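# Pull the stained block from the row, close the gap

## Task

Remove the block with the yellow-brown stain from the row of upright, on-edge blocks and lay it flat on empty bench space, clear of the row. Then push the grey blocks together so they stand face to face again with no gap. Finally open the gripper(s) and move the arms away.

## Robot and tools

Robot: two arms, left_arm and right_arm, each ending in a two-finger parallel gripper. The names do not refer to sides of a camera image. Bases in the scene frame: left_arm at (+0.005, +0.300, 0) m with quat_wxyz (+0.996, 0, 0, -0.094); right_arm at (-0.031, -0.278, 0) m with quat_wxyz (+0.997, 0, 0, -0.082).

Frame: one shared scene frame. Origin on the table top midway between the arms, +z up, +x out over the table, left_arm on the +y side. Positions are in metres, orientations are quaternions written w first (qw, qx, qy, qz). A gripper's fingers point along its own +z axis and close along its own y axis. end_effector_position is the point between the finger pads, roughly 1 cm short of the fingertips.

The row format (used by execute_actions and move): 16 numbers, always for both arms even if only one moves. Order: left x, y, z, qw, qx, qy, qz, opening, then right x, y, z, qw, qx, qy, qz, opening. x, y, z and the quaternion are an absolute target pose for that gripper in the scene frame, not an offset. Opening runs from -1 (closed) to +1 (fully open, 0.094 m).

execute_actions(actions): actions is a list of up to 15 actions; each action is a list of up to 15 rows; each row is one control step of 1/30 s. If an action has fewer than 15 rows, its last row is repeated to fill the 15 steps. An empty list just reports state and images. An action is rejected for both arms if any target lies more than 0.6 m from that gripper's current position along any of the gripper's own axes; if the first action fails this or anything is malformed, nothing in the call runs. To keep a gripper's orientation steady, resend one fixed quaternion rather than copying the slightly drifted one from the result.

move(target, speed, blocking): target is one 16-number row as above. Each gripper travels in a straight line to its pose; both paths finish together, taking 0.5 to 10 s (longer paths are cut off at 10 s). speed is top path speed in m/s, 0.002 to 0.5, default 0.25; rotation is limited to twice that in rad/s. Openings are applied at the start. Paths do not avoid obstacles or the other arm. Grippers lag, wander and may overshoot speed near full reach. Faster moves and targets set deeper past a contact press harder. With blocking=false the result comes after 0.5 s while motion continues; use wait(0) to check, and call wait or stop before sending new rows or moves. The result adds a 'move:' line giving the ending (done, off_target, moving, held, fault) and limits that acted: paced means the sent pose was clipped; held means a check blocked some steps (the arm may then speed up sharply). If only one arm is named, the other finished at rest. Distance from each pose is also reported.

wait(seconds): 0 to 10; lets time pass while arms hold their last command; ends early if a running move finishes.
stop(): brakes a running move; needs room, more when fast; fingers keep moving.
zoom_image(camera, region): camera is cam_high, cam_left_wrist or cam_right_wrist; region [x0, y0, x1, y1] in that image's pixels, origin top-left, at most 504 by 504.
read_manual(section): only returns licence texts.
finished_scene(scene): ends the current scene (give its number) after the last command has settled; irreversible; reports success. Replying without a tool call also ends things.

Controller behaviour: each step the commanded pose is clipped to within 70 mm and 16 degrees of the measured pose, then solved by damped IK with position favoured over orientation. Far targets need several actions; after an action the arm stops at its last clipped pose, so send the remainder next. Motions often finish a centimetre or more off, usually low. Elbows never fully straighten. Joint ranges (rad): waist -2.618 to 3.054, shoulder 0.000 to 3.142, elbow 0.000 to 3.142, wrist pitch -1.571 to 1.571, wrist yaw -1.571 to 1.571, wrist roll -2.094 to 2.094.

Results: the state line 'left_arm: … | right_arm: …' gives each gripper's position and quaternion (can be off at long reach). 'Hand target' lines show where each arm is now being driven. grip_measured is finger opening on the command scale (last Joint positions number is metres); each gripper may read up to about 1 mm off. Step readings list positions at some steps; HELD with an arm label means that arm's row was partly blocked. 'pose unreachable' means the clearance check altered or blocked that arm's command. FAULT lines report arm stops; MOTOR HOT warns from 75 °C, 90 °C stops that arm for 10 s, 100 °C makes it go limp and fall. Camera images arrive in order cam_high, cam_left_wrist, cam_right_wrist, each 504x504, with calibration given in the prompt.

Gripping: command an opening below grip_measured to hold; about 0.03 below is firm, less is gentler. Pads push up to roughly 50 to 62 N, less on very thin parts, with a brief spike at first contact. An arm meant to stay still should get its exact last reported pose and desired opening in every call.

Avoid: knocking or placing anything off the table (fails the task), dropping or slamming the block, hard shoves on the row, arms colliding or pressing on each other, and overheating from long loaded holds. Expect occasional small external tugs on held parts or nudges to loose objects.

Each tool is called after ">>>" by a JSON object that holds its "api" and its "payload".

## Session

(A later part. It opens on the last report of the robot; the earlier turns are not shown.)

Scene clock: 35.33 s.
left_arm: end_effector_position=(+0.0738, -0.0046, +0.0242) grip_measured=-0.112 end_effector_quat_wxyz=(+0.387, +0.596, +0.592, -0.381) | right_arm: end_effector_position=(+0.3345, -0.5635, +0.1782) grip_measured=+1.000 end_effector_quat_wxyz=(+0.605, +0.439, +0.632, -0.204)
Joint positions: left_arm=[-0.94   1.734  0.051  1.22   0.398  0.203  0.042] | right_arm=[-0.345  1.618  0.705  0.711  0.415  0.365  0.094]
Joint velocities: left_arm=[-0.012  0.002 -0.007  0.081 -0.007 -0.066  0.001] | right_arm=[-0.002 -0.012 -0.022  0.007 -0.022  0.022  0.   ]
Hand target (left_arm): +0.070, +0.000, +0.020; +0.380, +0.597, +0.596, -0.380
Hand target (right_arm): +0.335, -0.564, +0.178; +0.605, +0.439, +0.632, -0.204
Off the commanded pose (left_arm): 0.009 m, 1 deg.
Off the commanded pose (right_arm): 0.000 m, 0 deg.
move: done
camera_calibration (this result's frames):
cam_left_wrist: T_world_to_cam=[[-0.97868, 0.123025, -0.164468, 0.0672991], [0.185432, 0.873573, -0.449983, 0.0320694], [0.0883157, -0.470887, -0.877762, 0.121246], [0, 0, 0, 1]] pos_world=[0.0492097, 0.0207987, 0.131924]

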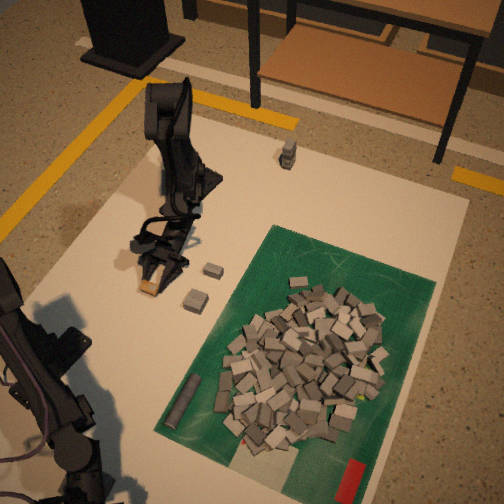

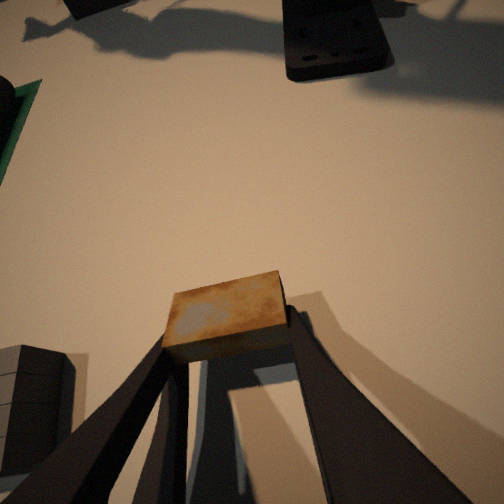

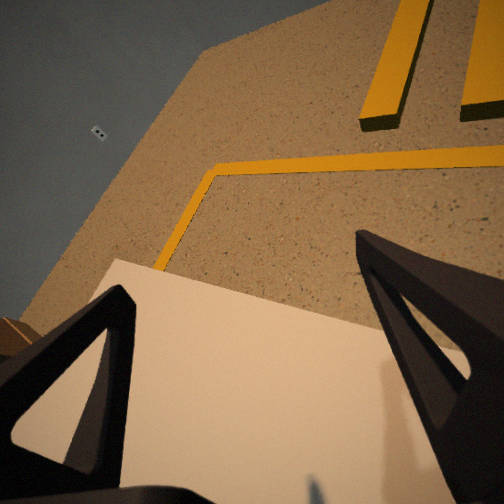

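Release, then fetch the pair.

>>> {"api": "move", "payload": {"target": [0.07,0.0,0.018,0.38,0.596,0.596,-0.38,1,0.3345,-0.5635,0.1782,0.605,0.439,0.632,-0.204,1]}}

>>> {"api": "move", "payload": {"target": [0.183,0.10,0.07,0,0.707,0.707,0,1,0.3345,-0.5635,0.1782,0.605,0.439,0.632,-0.204,1], "speed": 0.3}}

>>> {"api": "move", "payload": {"target": [0.183,0.10,0.012,0,0.707,0.707,0,1,0.3345,-0.5635,0.1782,0.605,0.439,0.632,-0.204,1], "speed": 0.1}}

>>> {"api": "move", "payload": {"target": [0.183,0.10,0.012,0,0.707,0.707,0,-0.25,0.3345,-0.5635,0.1782,0.605,0.439,0.632,-0.204,1]}}

>>> {"api": "move", "payload": {"target": [0.185,0.08,0.035,0,0.707,0.707,0,-0.25,0.3345,-0.5635,0.1782,0.605,0.439,0.632,-0.204,1], "speed": 0.1}}

>>> {"api": "move", "payload": {"target": [0.185,0.049,0.013,0,0.707,0.707,0,-0.25,0.3345,-0.5635,0.1782,0.605,0.439,0.632,-0.204,1], "speed": 0.08}}

>>> {"api": "move", "payload": {"target": [0.185,0.049,0.013,0,0.707,0.707,0,1,0.3345,-0.5635,0.1782,0.605,0.439,0.632,-0.204,1]}}

>>> {"api": "move", "payload": {"target": [0.185,0.03,0.08,0,0.707,0.707,0,1,0.3345,-0.5635,0.1782,0.605,0.439,0.632,-0.204,1], "speed": 0.15}}

>>> {"api": "move", "payload": {"target": [0.185,0.018,0.07,0,0,1,0,1,0.3345,-0.5635,0.1782,0.605,0.439,0.632,-0.204,1], "speed": 0.4}}

Scene clock: 37.20 s.
left_arm: end_effector_position=(+0.0749, -0.0069, +0.0280) grip_measured=+1.000 end_effector_quat_wxyz=(+0.396, +0.594, +0.586, -0.384) | right_arm: end_effector_position=(+0.3345, -0.5635, +0.1782) grip_measured=+1.000 end_effector_quat_wxyz=(+0.605, +0.439, +0.632, -0.204)
Joint positions: left_arm=[-0.94   1.75   0.051  1.26   0.398  0.202  0.094] | right_arm=[-0.345  1.618  0.705  0.711  0.415  0.365  0.094]
Joint velocities: left_arm=[-0.007 -0.007 -0.017  0.022 -0.037 -0.007  0.   ] | right_arm=[-0.012 -0.012 -0.002 -0.051 -0.022 -0.066  0.   ]
Hand target (left_arm): +0.070, +0.000, +0.019; +0.380, +0.596, +0.596, -0.380
Hand target (right_arm): +0.335, -0.564, +0.178; +0.605, +0.439, +0.632, -0.204
Off the commanded pose (left_arm): 0.013 m, 2 deg.
Off the commanded pose (right_arm): 0.000 m, 0 deg.
move: off_target (left_arm)
camera_calibration (this result's frames):
cam_left_wrist: T_world_to_cam=[[-0.977109, 0.119084, -0.176287, 0.0694739], [0.189493, 0.863834, -0.46678, 0.0356934], [0.0966969, -0.4895, -0.866625, 0.122284], [0, 0, 0, 1]] pos_world=[0.0492954, 0.0207518, 0.134883]

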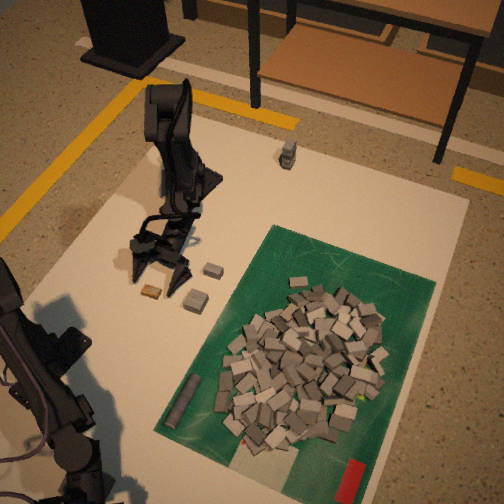

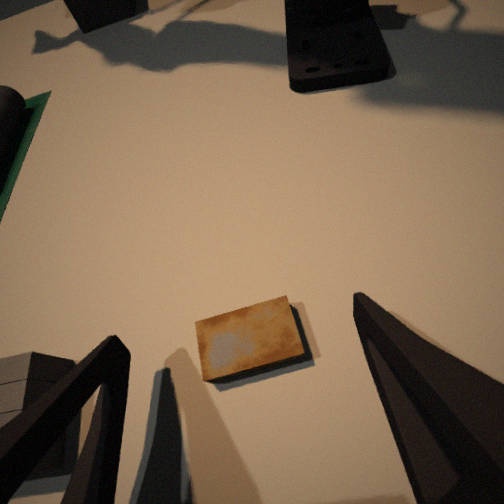

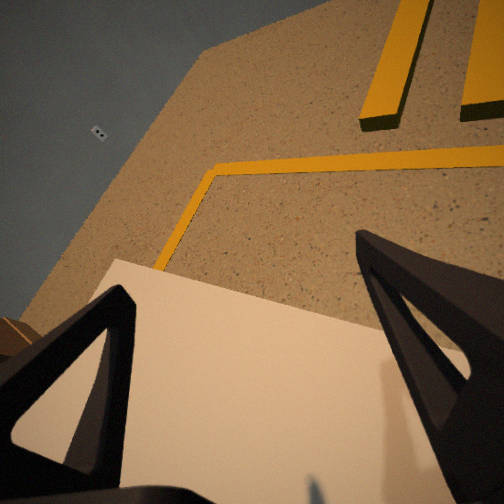

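Scene clock: 39.83 s.
left_arm: end_effector_position=(+0.1772, +0.0992, +0.0653) grip_measured=+1.000 end_effector_quat_wxyz=(+0.004, +0.703, +0.712, -0.007) | right_arm: end_effector_position=(+0.3345, -0.5635, +0.1782) grip_measured=+1.000 end_effector_quat_wxyz=(+0.605, +0.439, +0.632, -0.204)
Joint positions: left_arm=[-0.668  1.572  1.056 -1.046  0.013  0.702  0.094] | right_arm=[-0.345  1.618  0.705  0.711  0.415  0.365  0.094]
Joint velocities: left_arm=[ 0.002 -0.007 -0.012  0.051 -0.051 -0.022  0.   ] | right_arm=[ 0.007 -0.002 -0.007  0.037  0.022 -0.037  0.   ]
Hand target (left_arm): +0.182, +0.099, +0.068; +0.002, +0.702, +0.712, -0.003
Hand target (right_arm): +0.335, -0.564, +0.178; +0.605, +0.439, +0.632, -0.204
Off the commanded pose (left_arm): 0.007 m, 1 deg.
Off the commanded pose (right_arm): 0.000 m, 0 deg.
move: done
camera_calibration (this result's frames):
cam_left_wrist: T_world_to_cam=[[-0.982618, 0.178912, 0.0495124, 0.143734], [0.172629, 0.782576, 0.598142, -0.116477], [0.0682678, 0.596293, -0.799859, 0.0896748], [0, 0, 0, 1]] pos_world=[0.155221, 0.0119642, 0.134281]

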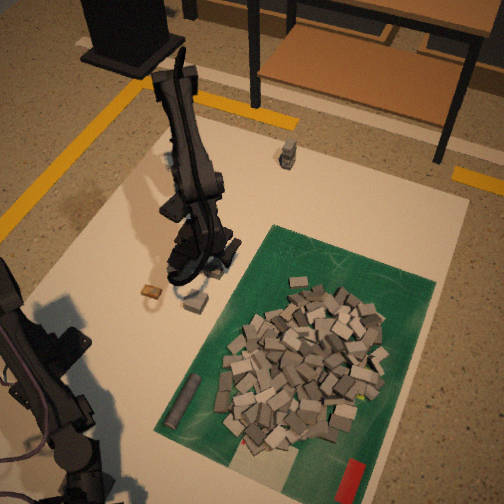

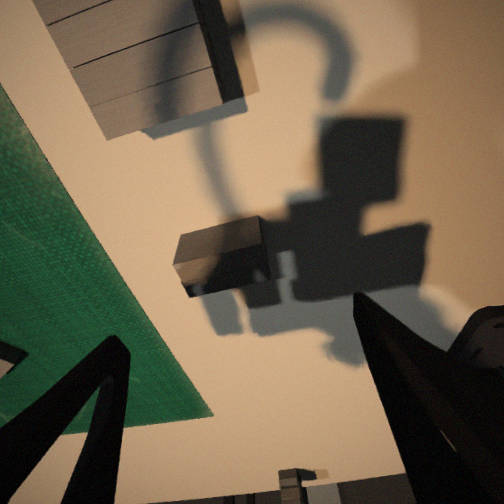

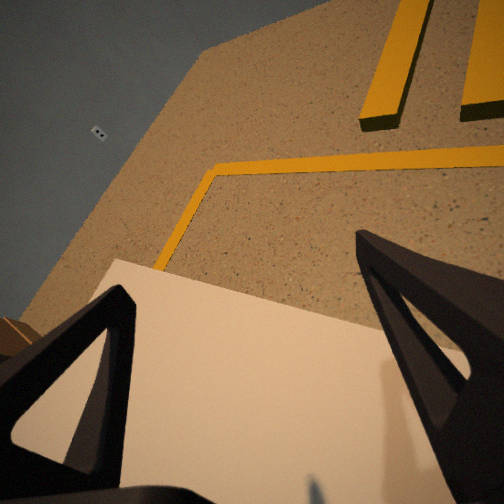

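Scene clock: 40.93 s.
left_arm: end_effector_position=(+0.1828, +0.0945, +0.0188) grip_measured=+1.000 end_effector_quat_wxyz=(+0.009, +0.708, +0.706, -0.004) | right_arm: end_effector_position=(+0.3345, -0.5635, +0.1782) grip_measured=+1.000 end_effector_quat_wxyz=(+0.605, +0.439, +0.632, -0.204)
Joint positions: left_arm=[-0.668  1.658  0.947 -0.842  0.006  0.718  0.094] | right_arm=[-0.345  1.618  0.705  0.711  0.415  0.365  0.094]
Joint velocities: left_arm=[-0.012 -0.002 -0.022 -0.022 -0.051  0.051  0.   ] | right_arm=[ 0.017 -0.002  0.007 -0.022  0.022  0.022  0.   ]
Hand target (left_arm): +0.182, +0.101, +0.012; -0.000, +0.707, +0.707, +0.000
Hand target (right_arm): +0.335, -0.564, +0.178; +0.605, +0.439, +0.632, -0.204
Off the commanded pose (left_arm): 0.009 m, 1 deg.
Off the commanded pose (right_arm): 0.000 m, 0 deg.
move: done
camera_calibration (this result's frames):
cam_left_wrist: T_world_to_cam=[[-0.980223, 0.194315, 0.0374714, 0.150662], [0.177823, 0.781773, 0.59767, -0.0868544], [0.0868422, 0.592514, -0.800866, 0.0518465], [0, 0, 0, 1]] pos_world=[0.158625, 0.00790477, 0.0877869]

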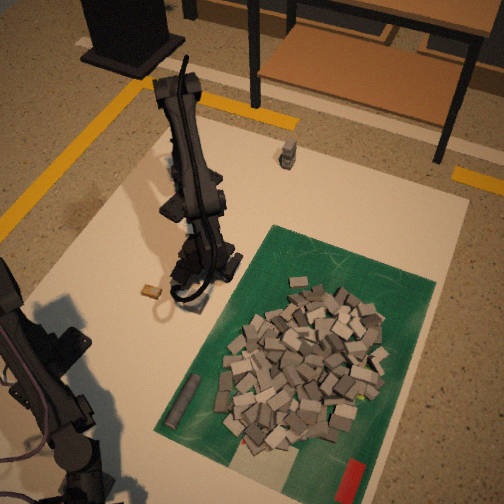

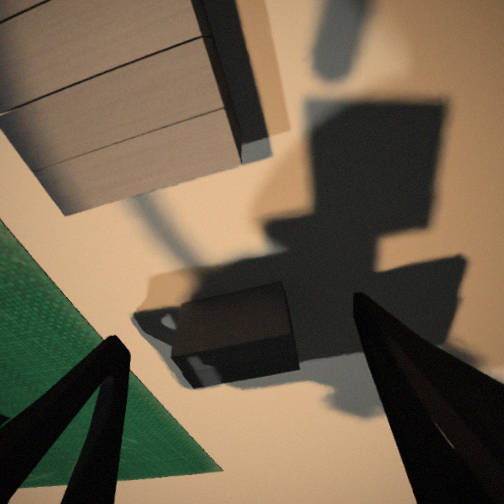

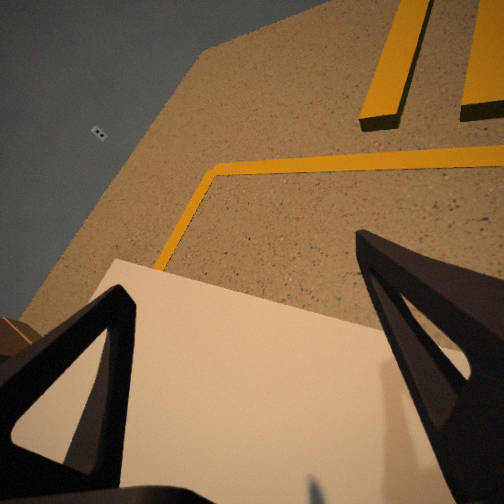

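Scene clock: 41.63 s.
left_arm: end_effector_position=(+0.1829, +0.0944, +0.0188) grip_measured=-0.101 end_effector_quat_wxyz=(+0.009, +0.708, +0.706, -0.004) | right_arm: end_effector_position=(+0.3345, -0.5635, +0.1782) grip_measured=+1.000 end_effector_quat_wxyz=(+0.605, +0.439, +0.632, -0.204)
Joint positions: left_arm=[-0.668  1.658  0.947 -0.841  0.007  0.718  0.042] | right_arm=[-0.345  1.618  0.705  0.711  0.415  0.365  0.094]
Joint velocities: left_arm=[-0.007  0.027  0.007  0.022 -0.066  0.051 -0.   ] | right_arm=[-0.007  0.002 -0.022  0.007 -0.022  0.037  0.   ]
Hand target (left_arm): +0.183, +0.100, +0.012; -0.000, +0.707, +0.707, -0.000
Hand target (right_arm): +0.335, -0.564, +0.178; +0.605, +0.439, +0.632, -0.204
Off the commanded pose (left_arm): 0.009 m, 1 deg.
Off the commanded pose (right_arm): 0.000 m, 0 deg.
move: done
camera_calibration (this result's frames):
cam_left_wrist: T_world_to_cam=[[-0.98023, 0.194353, 0.0371028, 0.150775], [0.177701, 0.782265, 0.597062, -0.0867358], [0.0870165, 0.591851, -0.801337, 0.051994], [0, 0, 0, 1]] pos_world=[0.158683, 0.00777416, 0.0878571]

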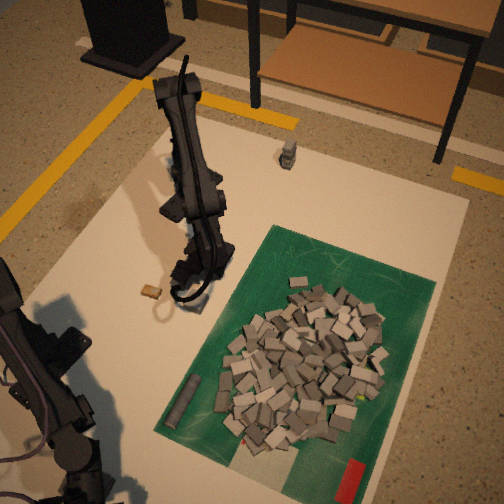

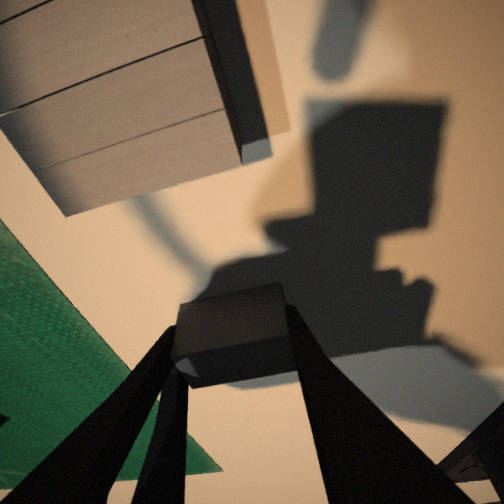

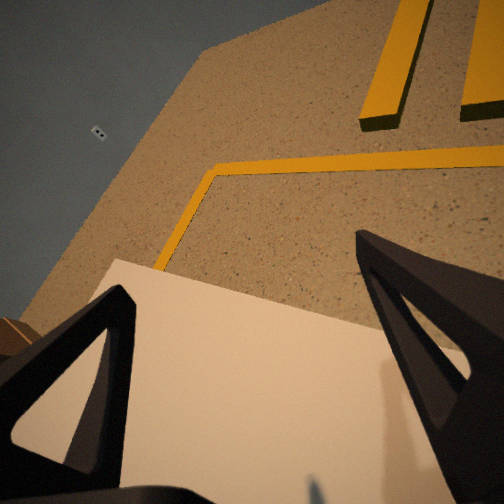

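Scene clock: 42.60 s.
left_arm: end_effector_position=(+0.1825, +0.0844, +0.0311) grip_measured=-0.101 end_effector_quat_wxyz=(-0.002, +0.707, +0.707, -0.003) | right_arm: end_effector_position=(+0.3345, -0.5635, +0.1782) grip_measured=+1.000 end_effector_quat_wxyz=(+0.605, +0.439, +0.632, -0.204)
Joint positions: left_arm=[-0.692  1.683  1.029 -0.92   0.006  0.691  0.042] | right_arm=[-0.345  1.618  0.705  0.711  0.415  0.365  0.094]
Joint velocities: left_arm=[ 0.002  0.012 -0.002 -0.066 -0.022 -0.051 -0.001] | right_arm=[-0.012 -0.007  0.012 -0.051 -0.081 -0.007  0.   ]
Hand target (left_arm): +0.185, +0.080, +0.035; +0.000, +0.707, +0.707, +0.000
Hand target (right_arm): +0.335, -0.564, +0.178; +0.605, +0.439, +0.632, -0.204
Off the commanded pose (left_arm): 0.006 m, 0 deg.
Off the commanded pose (right_arm): 0.000 m, 0 deg.
move: done
camera_calibration (this result's frames):
cam_left_wrist: T_world_to_cam=[[-0.980163, 0.190575, 0.0544132, 0.151681], [0.18394, 0.772502, 0.607789, -0.0868775], [0.0737949, 0.605741, -0.792232, 0.0686604], [0, 0, 0, 1]] pos_world=[0.159585, -0.00338387, 0.0989448]

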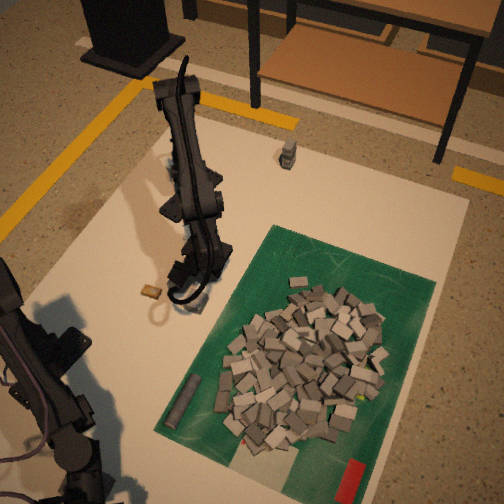

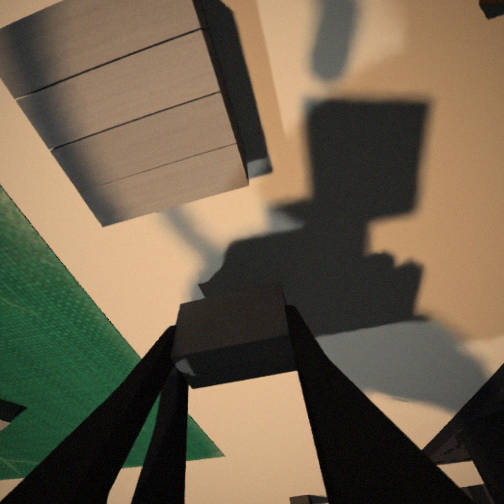

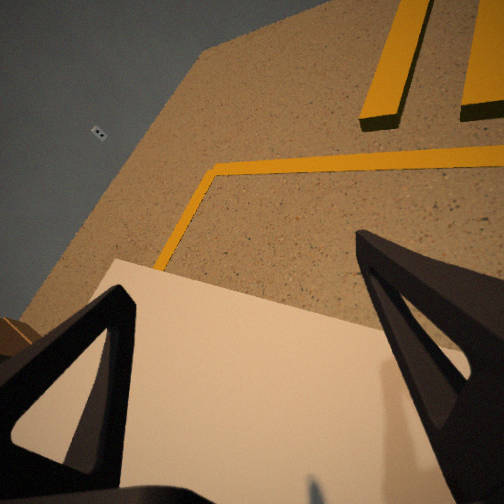

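Scene clock: 43.37 s.
left_arm: end_effector_position=(+0.1779, +0.0729, +0.0193) grip_measured=-0.101 end_effector_quat_wxyz=(-0.029, +0.705, +0.709, +0.017) | right_arm: end_effector_position=(+0.3345, -0.5635, +0.1782) grip_measured=+1.000 end_effector_quat_wxyz=(+0.605, +0.439, +0.632, -0.204)
Joint positions: left_arm=[-0.75   1.777  1.087 -0.942 -0.024  0.627  0.042] | right_arm=[-0.345  1.618  0.705  0.711  0.415  0.365  0.094]
Joint velocities: left_arm=[-0.022  0.007 -0.007 -0.007 -0.007  0.022 -0.   ] | right_arm=[ 0.002  0.002  0.002  0.051 -0.022 -0.037  0.   ]
Hand target (left_arm): +0.185, +0.050, +0.015; -0.001, +0.707, +0.707, -0.000
Hand target (right_arm): +0.335, -0.564, +0.178; +0.605, +0.439, +0.632, -0.204
Off the commanded pose (left_arm): 0.026 m, 4 deg.
Off the commanded pose (right_arm): 0.000 m, 0 deg.
move: off_target (left_arm)
camera_calibration (this result's frames):
cam_left_wrist: T_world_to_cam=[[-0.980475, 0.18125, 0.0762707, 0.15026], [0.186264, 0.731669, 0.655718, -0.0682873], [0.0630442, 0.657122, -0.751143, 0.0640177], [0, 0, 0, 1]] pos_world=[0.15601, -0.0193384, 0.0814033]

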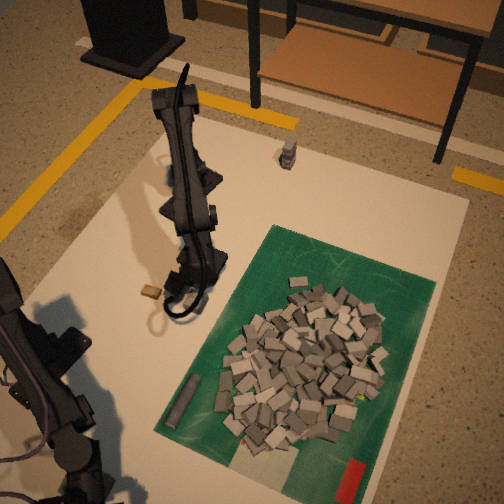

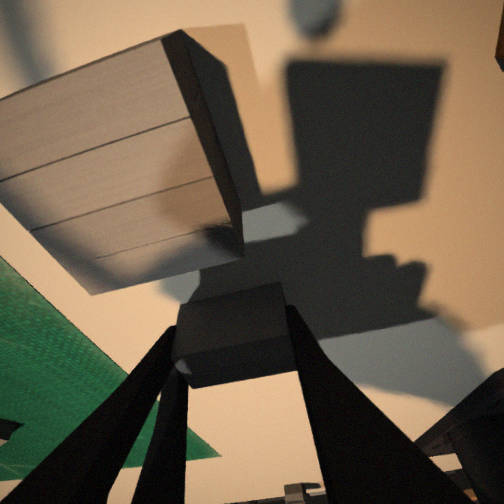

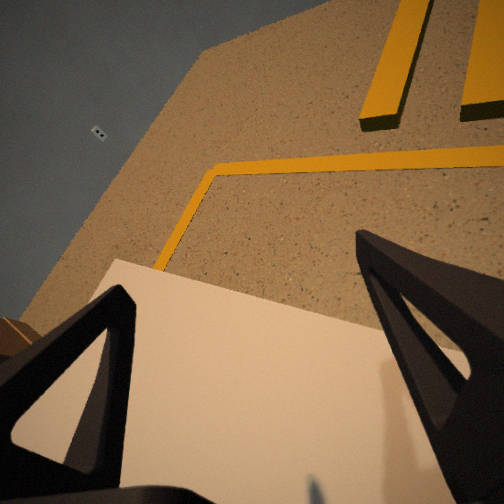

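Scene clock: 44.20 s.
left_arm: end_effector_position=(+0.1842, +0.0598, +0.0124) grip_measured=+1.000 end_effector_quat_wxyz=(-0.007, +0.707, +0.708, +0.010) | right_arm: end_effector_position=(+0.3345, -0.5635, +0.1782) grip_measured=+1.000 end_effector_quat_wxyz=(+0.605, +0.439, +0.632, -0.204)
Joint positions: left_arm=[-0.754  1.8    1.087 -0.875 -0.017  0.627  0.094] | right_arm=[-0.345  1.618  0.705  0.711  0.415  0.365  0.094]
Joint velocities: left_arm=[-0.002 -0.012  0.002 -0.037 -0.037 -0.022  0.   ] | right_arm=[-0.022 -0.007 -0.012 -0.007  0.022 -0.051  0.   ]
Hand target (left_arm): +0.185, +0.049, +0.013; -0.000, +0.707, +0.707, +0.000
Hand target (right_arm): +0.335, -0.564, +0.178; +0.605, +0.439, +0.632, -0.204
Off the commanded pose (left_arm): 0.011 m, 1 deg.
Off the commanded pose (right_arm): 0.000 m, 0 deg.
move: off_target (left_arm)
camera_calibration (this result's frames):
cam_left_wrist: T_world_to_cam=[[-0.980951, 0.187965, 0.0490243, 0.159353], [0.176443, 0.756607, 0.629614, -0.0547591], [0.0812533, 0.626271, -0.77536, 0.0658773], [0, 0, 0, 1]] pos_world=[0.160626, -0.0297786, 0.0777435]

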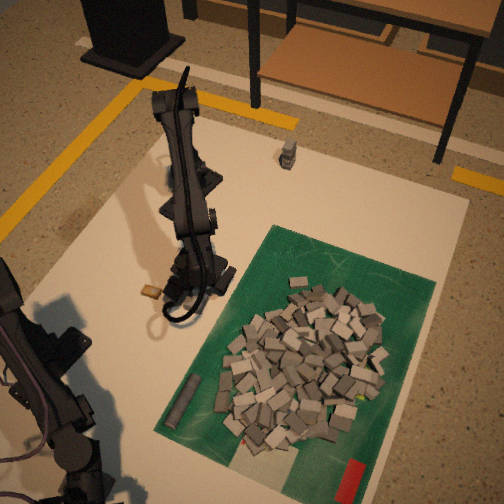

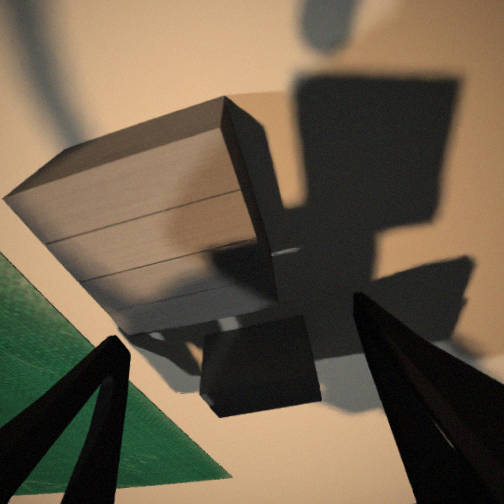

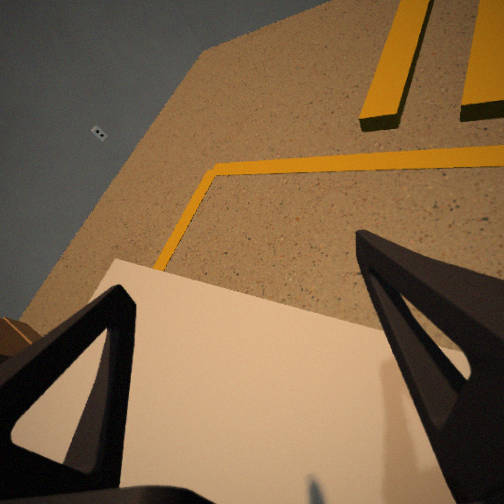

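Scene clock: 45.33 s.
left_arm: end_effector_position=(+0.1881, +0.0350, +0.0725) grip_measured=+1.000 end_effector_quat_wxyz=(-0.006, +0.707, +0.707, +0.009) | right_arm: end_effector_position=(+0.3345, -0.5635, +0.1782) grip_measured=+1.000 end_effector_quat_wxyz=(+0.605, +0.439, +0.632, -0.204)
Joint positions: left_arm=[-0.789  1.8    1.341 -1.126 -0.016  0.594  0.094] | right_arm=[-0.345  1.618  0.705  0.711  0.415  0.365  0.094]
Joint velocities: left_arm=[ 0.002  0.022 -0.017  0.007 -0.007 -0.051  0.   ] | right_arm=[-0.012 -0.017  0.002  0.007 -0.051  0.037  0.   ]
Hand target (left_arm): +0.186, +0.030, +0.080; -0.000, +0.707, +0.707, -0.000
Hand target (right_arm): +0.335, -0.564, +0.178; +0.605, +0.439, +0.632, -0.204
Off the commanded pose (left_arm): 0.010 m, 1 deg.
Off the commanded pose (right_arm): 0.000 m, 0 deg.
move: done
camera_calibration (this result's frames):
cam_left_wrist: T_world_to_cam=[[-0.980667, 0.189985, 0.0468763, 0.164954], [0.176904, 0.758347, 0.627387, -0.0745245], [0.0836456, 0.623551, -0.777295, 0.127479], [0, 0, 0, 1]] pos_world=[0.164286, -0.054313, 0.138112]

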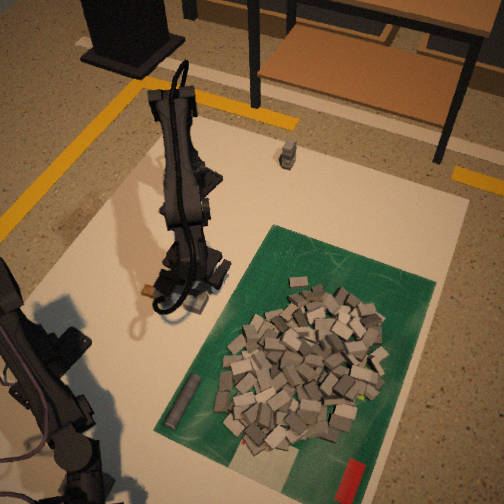

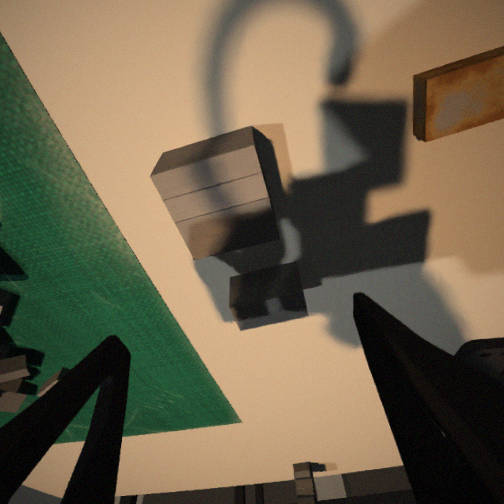

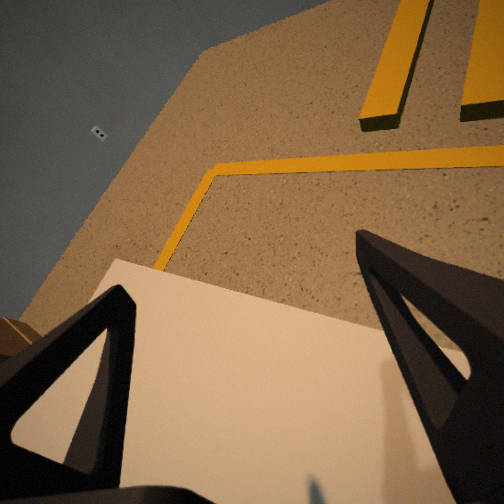

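Scene clock: 47.97 s.
left_arm: end_effector_position=(+0.1816, +0.0293, +0.0682) grip_measured=+1.000 end_effector_quat_wxyz=(-0.005, +0.001, +1.000, +0.010) | right_arm: end_effector_position=(+0.3345, -0.5635, +0.1782) grip_measured=+1.000 end_effector_quat_wxyz=(+0.605, +0.439, +0.632, -0.204)
Joint positions: left_arm=[-0.808  1.814  1.341 -1.119 -0.003 -0.994  0.094] | right_arm=[-0.345  1.618  0.705  0.711  0.415  0.365  0.094]
Joint velocities: left_arm=[ 0.017  0.002  0.007 -0.037 -0.051 -0.066  0.   ] | right_arm=[ 0.007 -0.022 -0.012  0.007 -0.022 -0.051  0.   ]
Hand target (left_arm): +0.185, +0.018, +0.070; -0.000, +0.000, +1.000, -0.000
Hand target (right_arm): +0.335, -0.564, +0.178; +0.605, +0.439, +0.632, -0.204
Off the commanded pose (left_arm): 0.012 m, 1 deg.
Off the commanded pose (right_arm): 0.000 m, 0 deg.
move: off_target (left_arm)
camera_calibration (this result's frames):
cam_left_wrist: T_world_to_cam=[[-0.192668, -0.980786, 0.0306159, 0.0521863], [-0.765372, 0.16973, 0.620804, 0.122465], [-0.614073, 0.0961764, -0.783368, 0.270772], [0, 0, 0, 1]] pos_world=[0.270059, 0.00435574, 0.134489]

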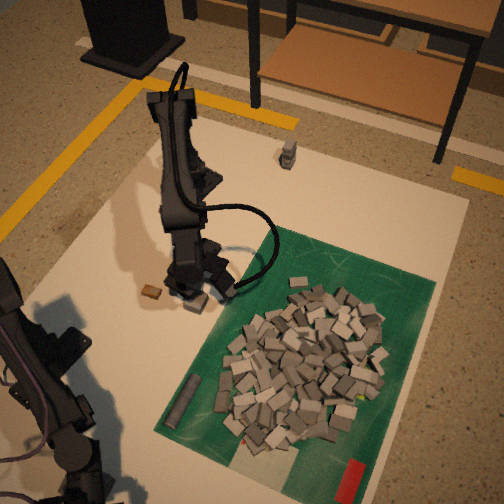

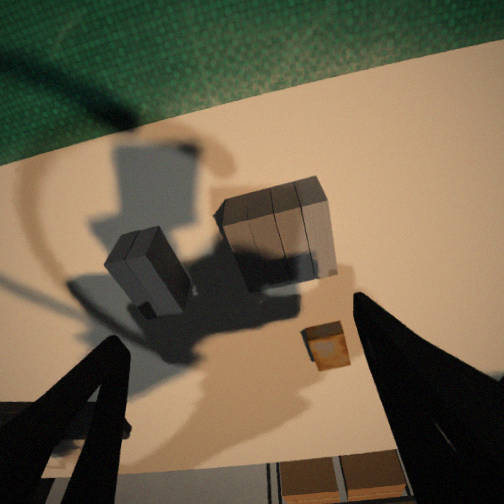

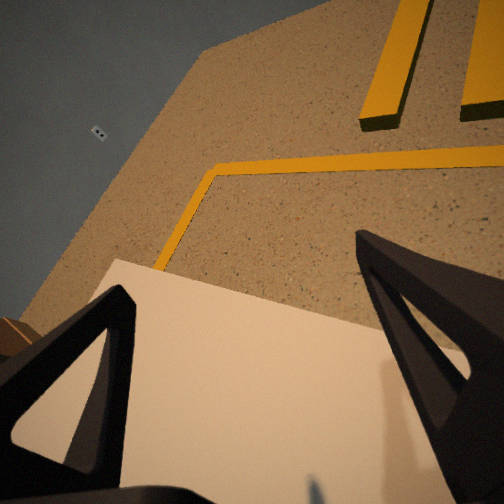

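>>> {"api": "move", "payload": {"target": [0.178,0.078,0.065,0,0.707,0.707,0,1,0.3345,-0.5635,0.1782,0.605,0.439,0.632,-0.204,1], "speed": 0.4}}

>>> {"api": "move", "payload": {"target": [0.178,0.078,0.012,0,0.707,0.707,0,1,0.3345,-0.5635,0.1782,0.605,0.439,0.632,-0.204,1], "speed": 0.1}}

>>> {"api": "move", "payload": {"target": [0.178,0.078,0.012,0,0.707,0.707,0,-0.25,0.3345,-0.5635,0.1782,0.605,0.439,0.632,-0.204,1]}}

>>> {"api": "move", "payload": {"target": [0.186,0.05,0.06,0,0.707,0.707,0,-0.25,0.3345,-0.5635,0.1782,0.605,0.439,0.632,-0.204,1], "speed": 0.1}}

>>> {"api": "move", "payload": {"target": [0.186,0.05,0.013,0,0.707,0.707,0,-0.25,0.3345,-0.5635,0.1782,0.605,0.439,0.632,-0.204,1], "speed": 0.08}}

Scene clock: 51.50 s.
left_arm: end_effector_position=(+0.1777, +0.0745, +0.0638) grip_measured=+1.000 end_effector_quat_wxyz=(-0.004, +0.707, +0.708, +0.002) | right_arm: end_effector_position=(+0.3345, -0.5635, +0.1782) grip_measured=+1.000 end_effector_quat_wxyz=(+0.605, +0.439, +0.632, -0.204)
Joint positions: left_arm=[-0.733  1.663  1.145 -1.062 -0.003  0.648  0.094] | right_arm=[-0.345  1.618  0.705  0.711  0.415  0.365  0.094]
Joint velocities: left_arm=[ 0.007 -0.022 -0.017  0.022  0.081 -0.022  0.   ] | right_arm=[-0.012  0.002 -0.002 -0.022  0.081  0.022  0.   ]
Hand target (left_arm): +0.177, +0.078, +0.065; +0.000, +0.707, +0.707, -0.000
Hand target (right_arm): +0.335, -0.564, +0.178; +0.605, +0.439, +0.632, -0.204
Off the commanded pose (left_arm): 0.004 m, 1 deg.
Off the commanded pose (right_arm): 0.000 m, 0 deg.
move: done
camera_calibration (this result's frames):
cam_left_wrist: T_world_to_cam=[[-0.980563, 0.188908, 0.0530056, 0.147385], [0.180896, 0.765826, 0.617079, -0.0977819], [0.0759782, 0.614674, -0.785114, 0.099464], [0, 0, 0, 1]] pos_world=[0.154651, -0.0140962, 0.130617]

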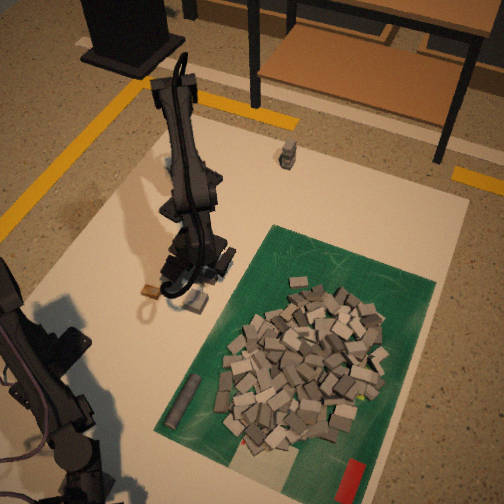

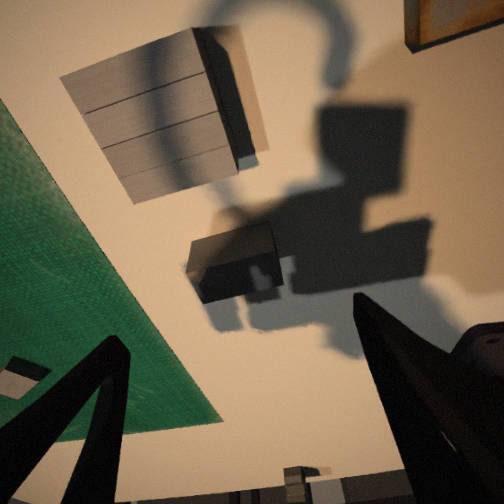

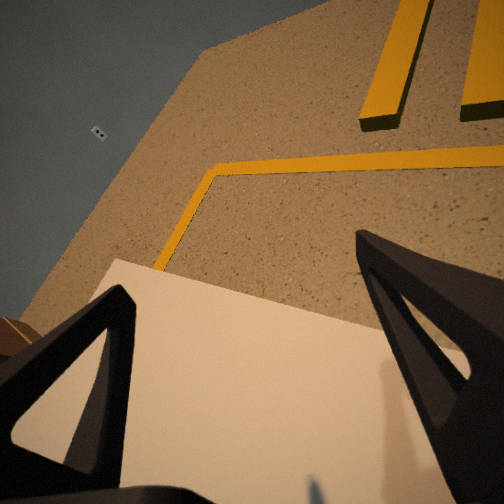

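Scene clock: 52.60 s.
left_arm: end_effector_position=(+0.1785, +0.0736, +0.0187) grip_measured=+1.000 end_effector_quat_wxyz=(+0.009, +0.708, +0.706, +0.000) | right_arm: end_effector_position=(+0.3345, -0.5635, +0.1782) grip_measured=+1.000 end_effector_quat_wxyz=(+0.605, +0.439, +0.632, -0.204)
Joint positions: left_arm=[-0.733  1.707  1.003 -0.848 -0.003  0.653  0.094] | right_arm=[-0.345  1.618  0.705  0.711  0.415  0.365  0.094]
Joint velocities: left_arm=[-0.017 -0.007  0.002 -0.022 -0.022 -0.037  0.   ] | right_arm=[-0.007  0.002 -0.002 -0.051  0.022 -0.022  0.   ]
Hand target (left_arm): +0.178, +0.078, +0.012; +0.000, +0.707, +0.707, -0.000
Hand target (right_arm): +0.335, -0.564, +0.178; +0.605, +0.439, +0.632, -0.204
Off the commanded pose (left_arm): 0.008 m, 1 deg.
Off the commanded pose (right_arm): 0.000 m, 0 deg.
move: done
camera_calibration (this result's frames):
cam_left_wrist: T_world_to_cam=[[-0.980389, 0.194321, 0.0328102, 0.150609], [0.174431, 0.778163, 0.603354, -0.0688614], [0.0917129, 0.597244, -0.796798, 0.0632886], [0, 0, 0, 1]] pos_world=[0.153863, -0.01348, 0.0870345]

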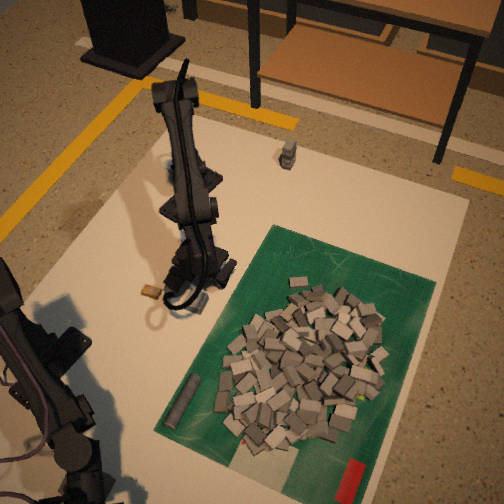

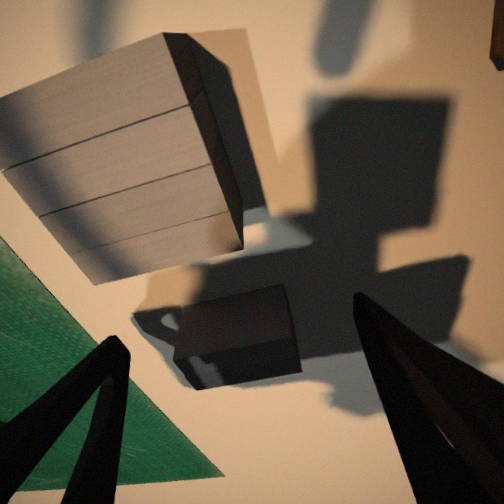

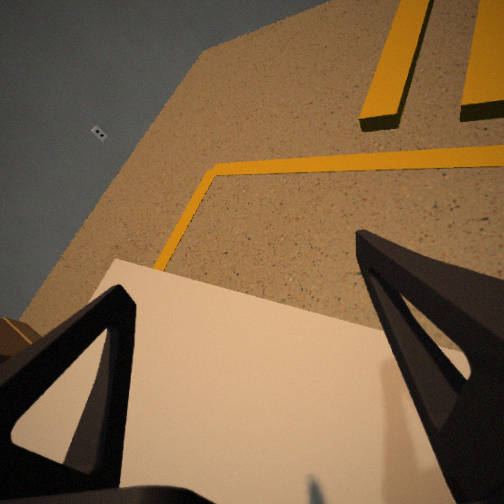

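Scene clock: 53.30 s.
left_arm: end_effector_position=(+0.1784, +0.0734, +0.0187) grip_measured=-0.102 end_effector_quat_wxyz=(+0.009, +0.708, +0.706, -0.000) | right_arm: end_effector_position=(+0.3345, -0.5635, +0.1782) grip_measured=+1.000 end_effector_quat_wxyz=(+0.605, +0.439, +0.632, -0.204)
Joint positions: left_arm=[-0.733  1.707  1.003 -0.848 -0.002  0.653  0.042] | right_arm=[-0.345  1.618  0.705  0.711  0.415  0.365  0.094]
Joint velocities: left_arm=[-0.017 -0.012  0.007 -0.037  0.022  0.007  0.   ] | right_arm=[-0.017 -0.007  0.007 -0.051 -0.007 -0.022  0.   ]
Hand target (left_arm): +0.178, +0.078, +0.012; +0.000, +0.707, +0.707, -0.000
Hand target (right_arm): +0.335, -0.564, +0.178; +0.605, +0.439, +0.632, -0.204
Off the commanded pose (left_arm): 0.008 m, 1 deg.
Off the commanded pose (right_arm): 0.000 m, 0 deg.
move: done
camera_calibration (this result's frames):
cam_left_wrist: T_world_to_cam=[[-0.9803, 0.194734, 0.033027, 0.15054], [0.174963, 0.778553, 0.602697, -0.0688416], [0.0916522, 0.596602, -0.797286, 0.0634556], [0, 0, 0, 1]] pos_world=[0.153803, -0.0135761, 0.087111]

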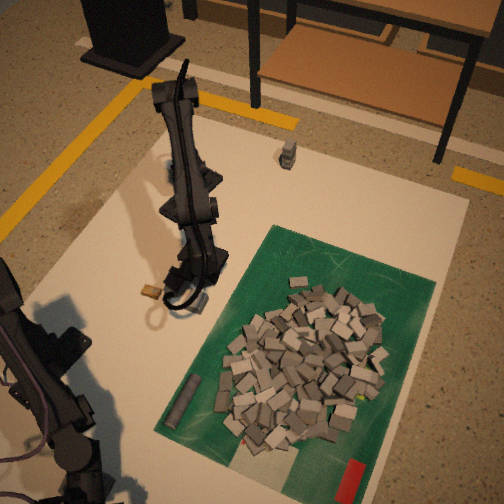

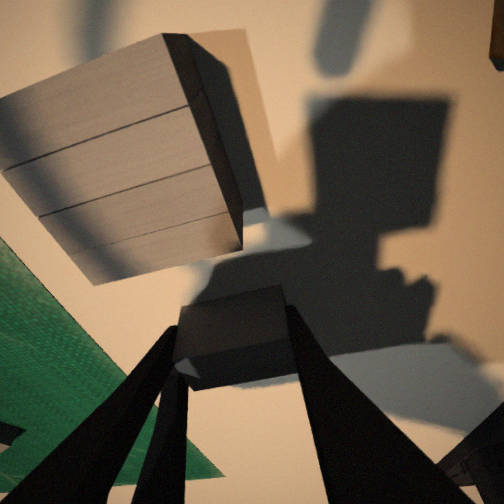

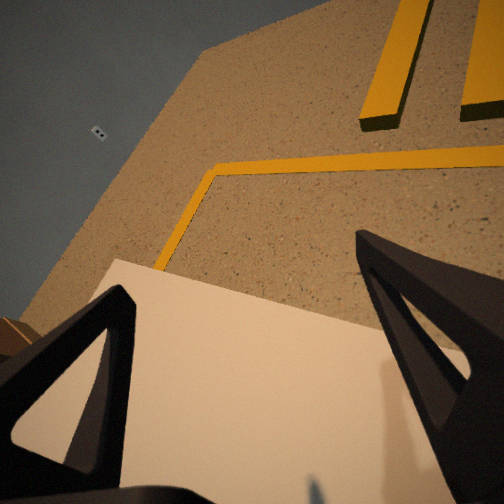

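Scene clock: 54.37 s.
left_arm: end_effector_position=(+0.1858, +0.0550, +0.0557) grip_measured=-0.102 end_effector_quat_wxyz=(-0.002, +0.707, +0.707, +0.001) | right_arm: end_effector_position=(+0.3345, -0.5635, +0.1782) grip_measured=+1.000 end_effector_quat_wxyz=(+0.605, +0.439, +0.632, -0.204)
Joint positions: left_arm=[-0.75   1.742  1.202 -1.034 -0.002  0.632  0.042] | right_arm=[-0.345  1.618  0.705  0.711  0.415  0.365  0.094]
Joint velocities: left_arm=[-0.002 -0.022 -0.007 -0.081 -0.051  0.022 -0.001] | right_arm=[-0.007  0.012 -0.012 -0.037 -0.007  0.037  0.   ]
Hand target (left_arm): +0.187, +0.050, +0.060; +0.000, +0.707, +0.707, +0.000
Hand target (right_arm): +0.335, -0.564, +0.178; +0.605, +0.439, +0.632, -0.204
Off the commanded pose (left_arm): 0.007 m, 0 deg.
Off the commanded pose (right_arm): 0.000 m, 0 deg.
move: done
camera_calibration (this result's frames):
cam_left_wrist: T_world_to_cam=[[-0.980496, 0.190282, 0.0491923, 0.159503], [0.179973, 0.768707, 0.613759, -0.0791362], [0.0789727, 0.610642, -0.78796, 0.104295], [0, 0, 0, 1]] pos_world=[0.162398, -0.033205, 0.122905]

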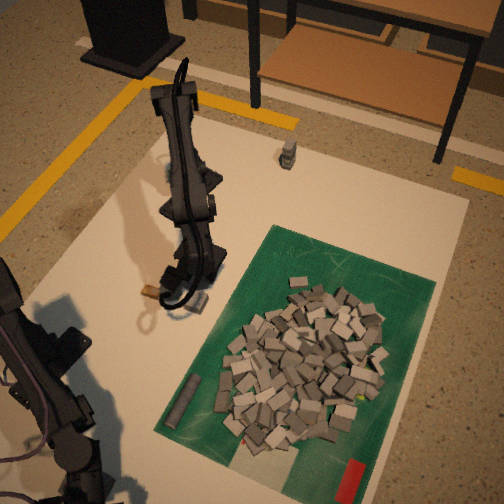

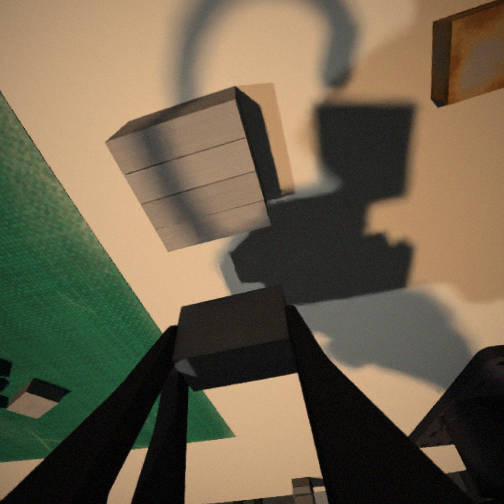

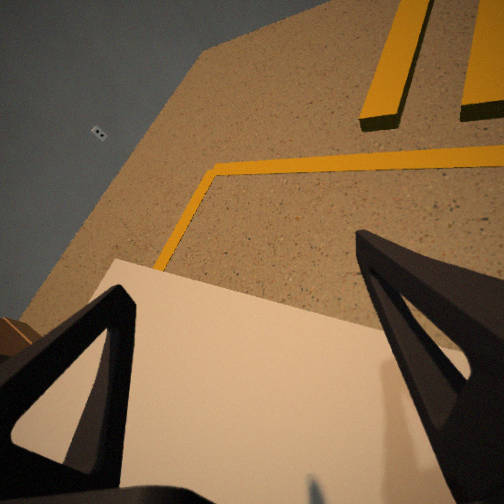

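Scene clock: 55.23 s.
left_arm: end_effector_position=(+0.1866, +0.0535, +0.0191) grip_measured=-0.102 end_effector_quat_wxyz=(-0.004, +0.707, +0.708, +0.002) | right_arm: end_effector_position=(+0.3345, -0.5635, +0.1782) grip_measured=+1.000 end_effector_quat_wxyz=(+0.605, +0.439, +0.632, -0.204)
Joint positions: left_arm=[-0.751  1.804  1.122 -0.898 -0.002  0.63   0.042] | right_arm=[-0.345  1.618  0.705  0.711  0.415  0.365  0.094]
Joint velocities: left_arm=[-0.002 -0.012  0.002  0.037 -0.007 -0.051 -0.001] | right_arm=[-0.012 -0.007 -0.017 -0.037  0.095  0.022  0.   ]
Hand target (left_arm): +0.186, +0.051, +0.013; -0.000, +0.707, +0.707, +0.000
Hand target (right_arm): +0.335, -0.564, +0.178; +0.605, +0.439, +0.632, -0.204
Off the commanded pose (left_arm): 0.007 m, 1 deg.
Off the commanded pose (right_arm): 0.000 m, 0 deg.
move: done
camera_calibration (this result's frames):
cam_left_wrist: T_world_to_cam=[[-0.980625, 0.188565, 0.053088, 0.16242], [0.180733, 0.766328, 0.616504, -0.0557375], [0.0755682, 0.614154, -0.78556, 0.0767107], [0, 0, 0, 1]] pos_world=[0.16355, -0.0350256, 0.0860007]

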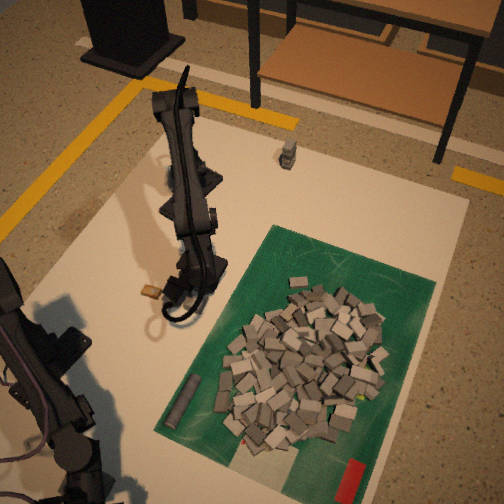

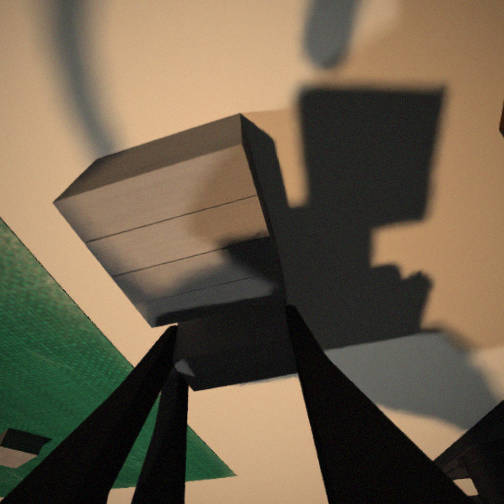

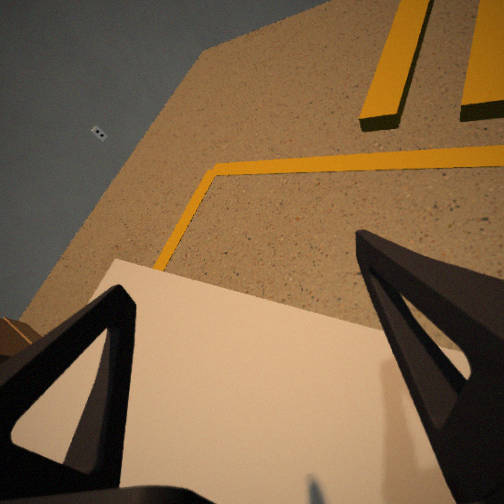

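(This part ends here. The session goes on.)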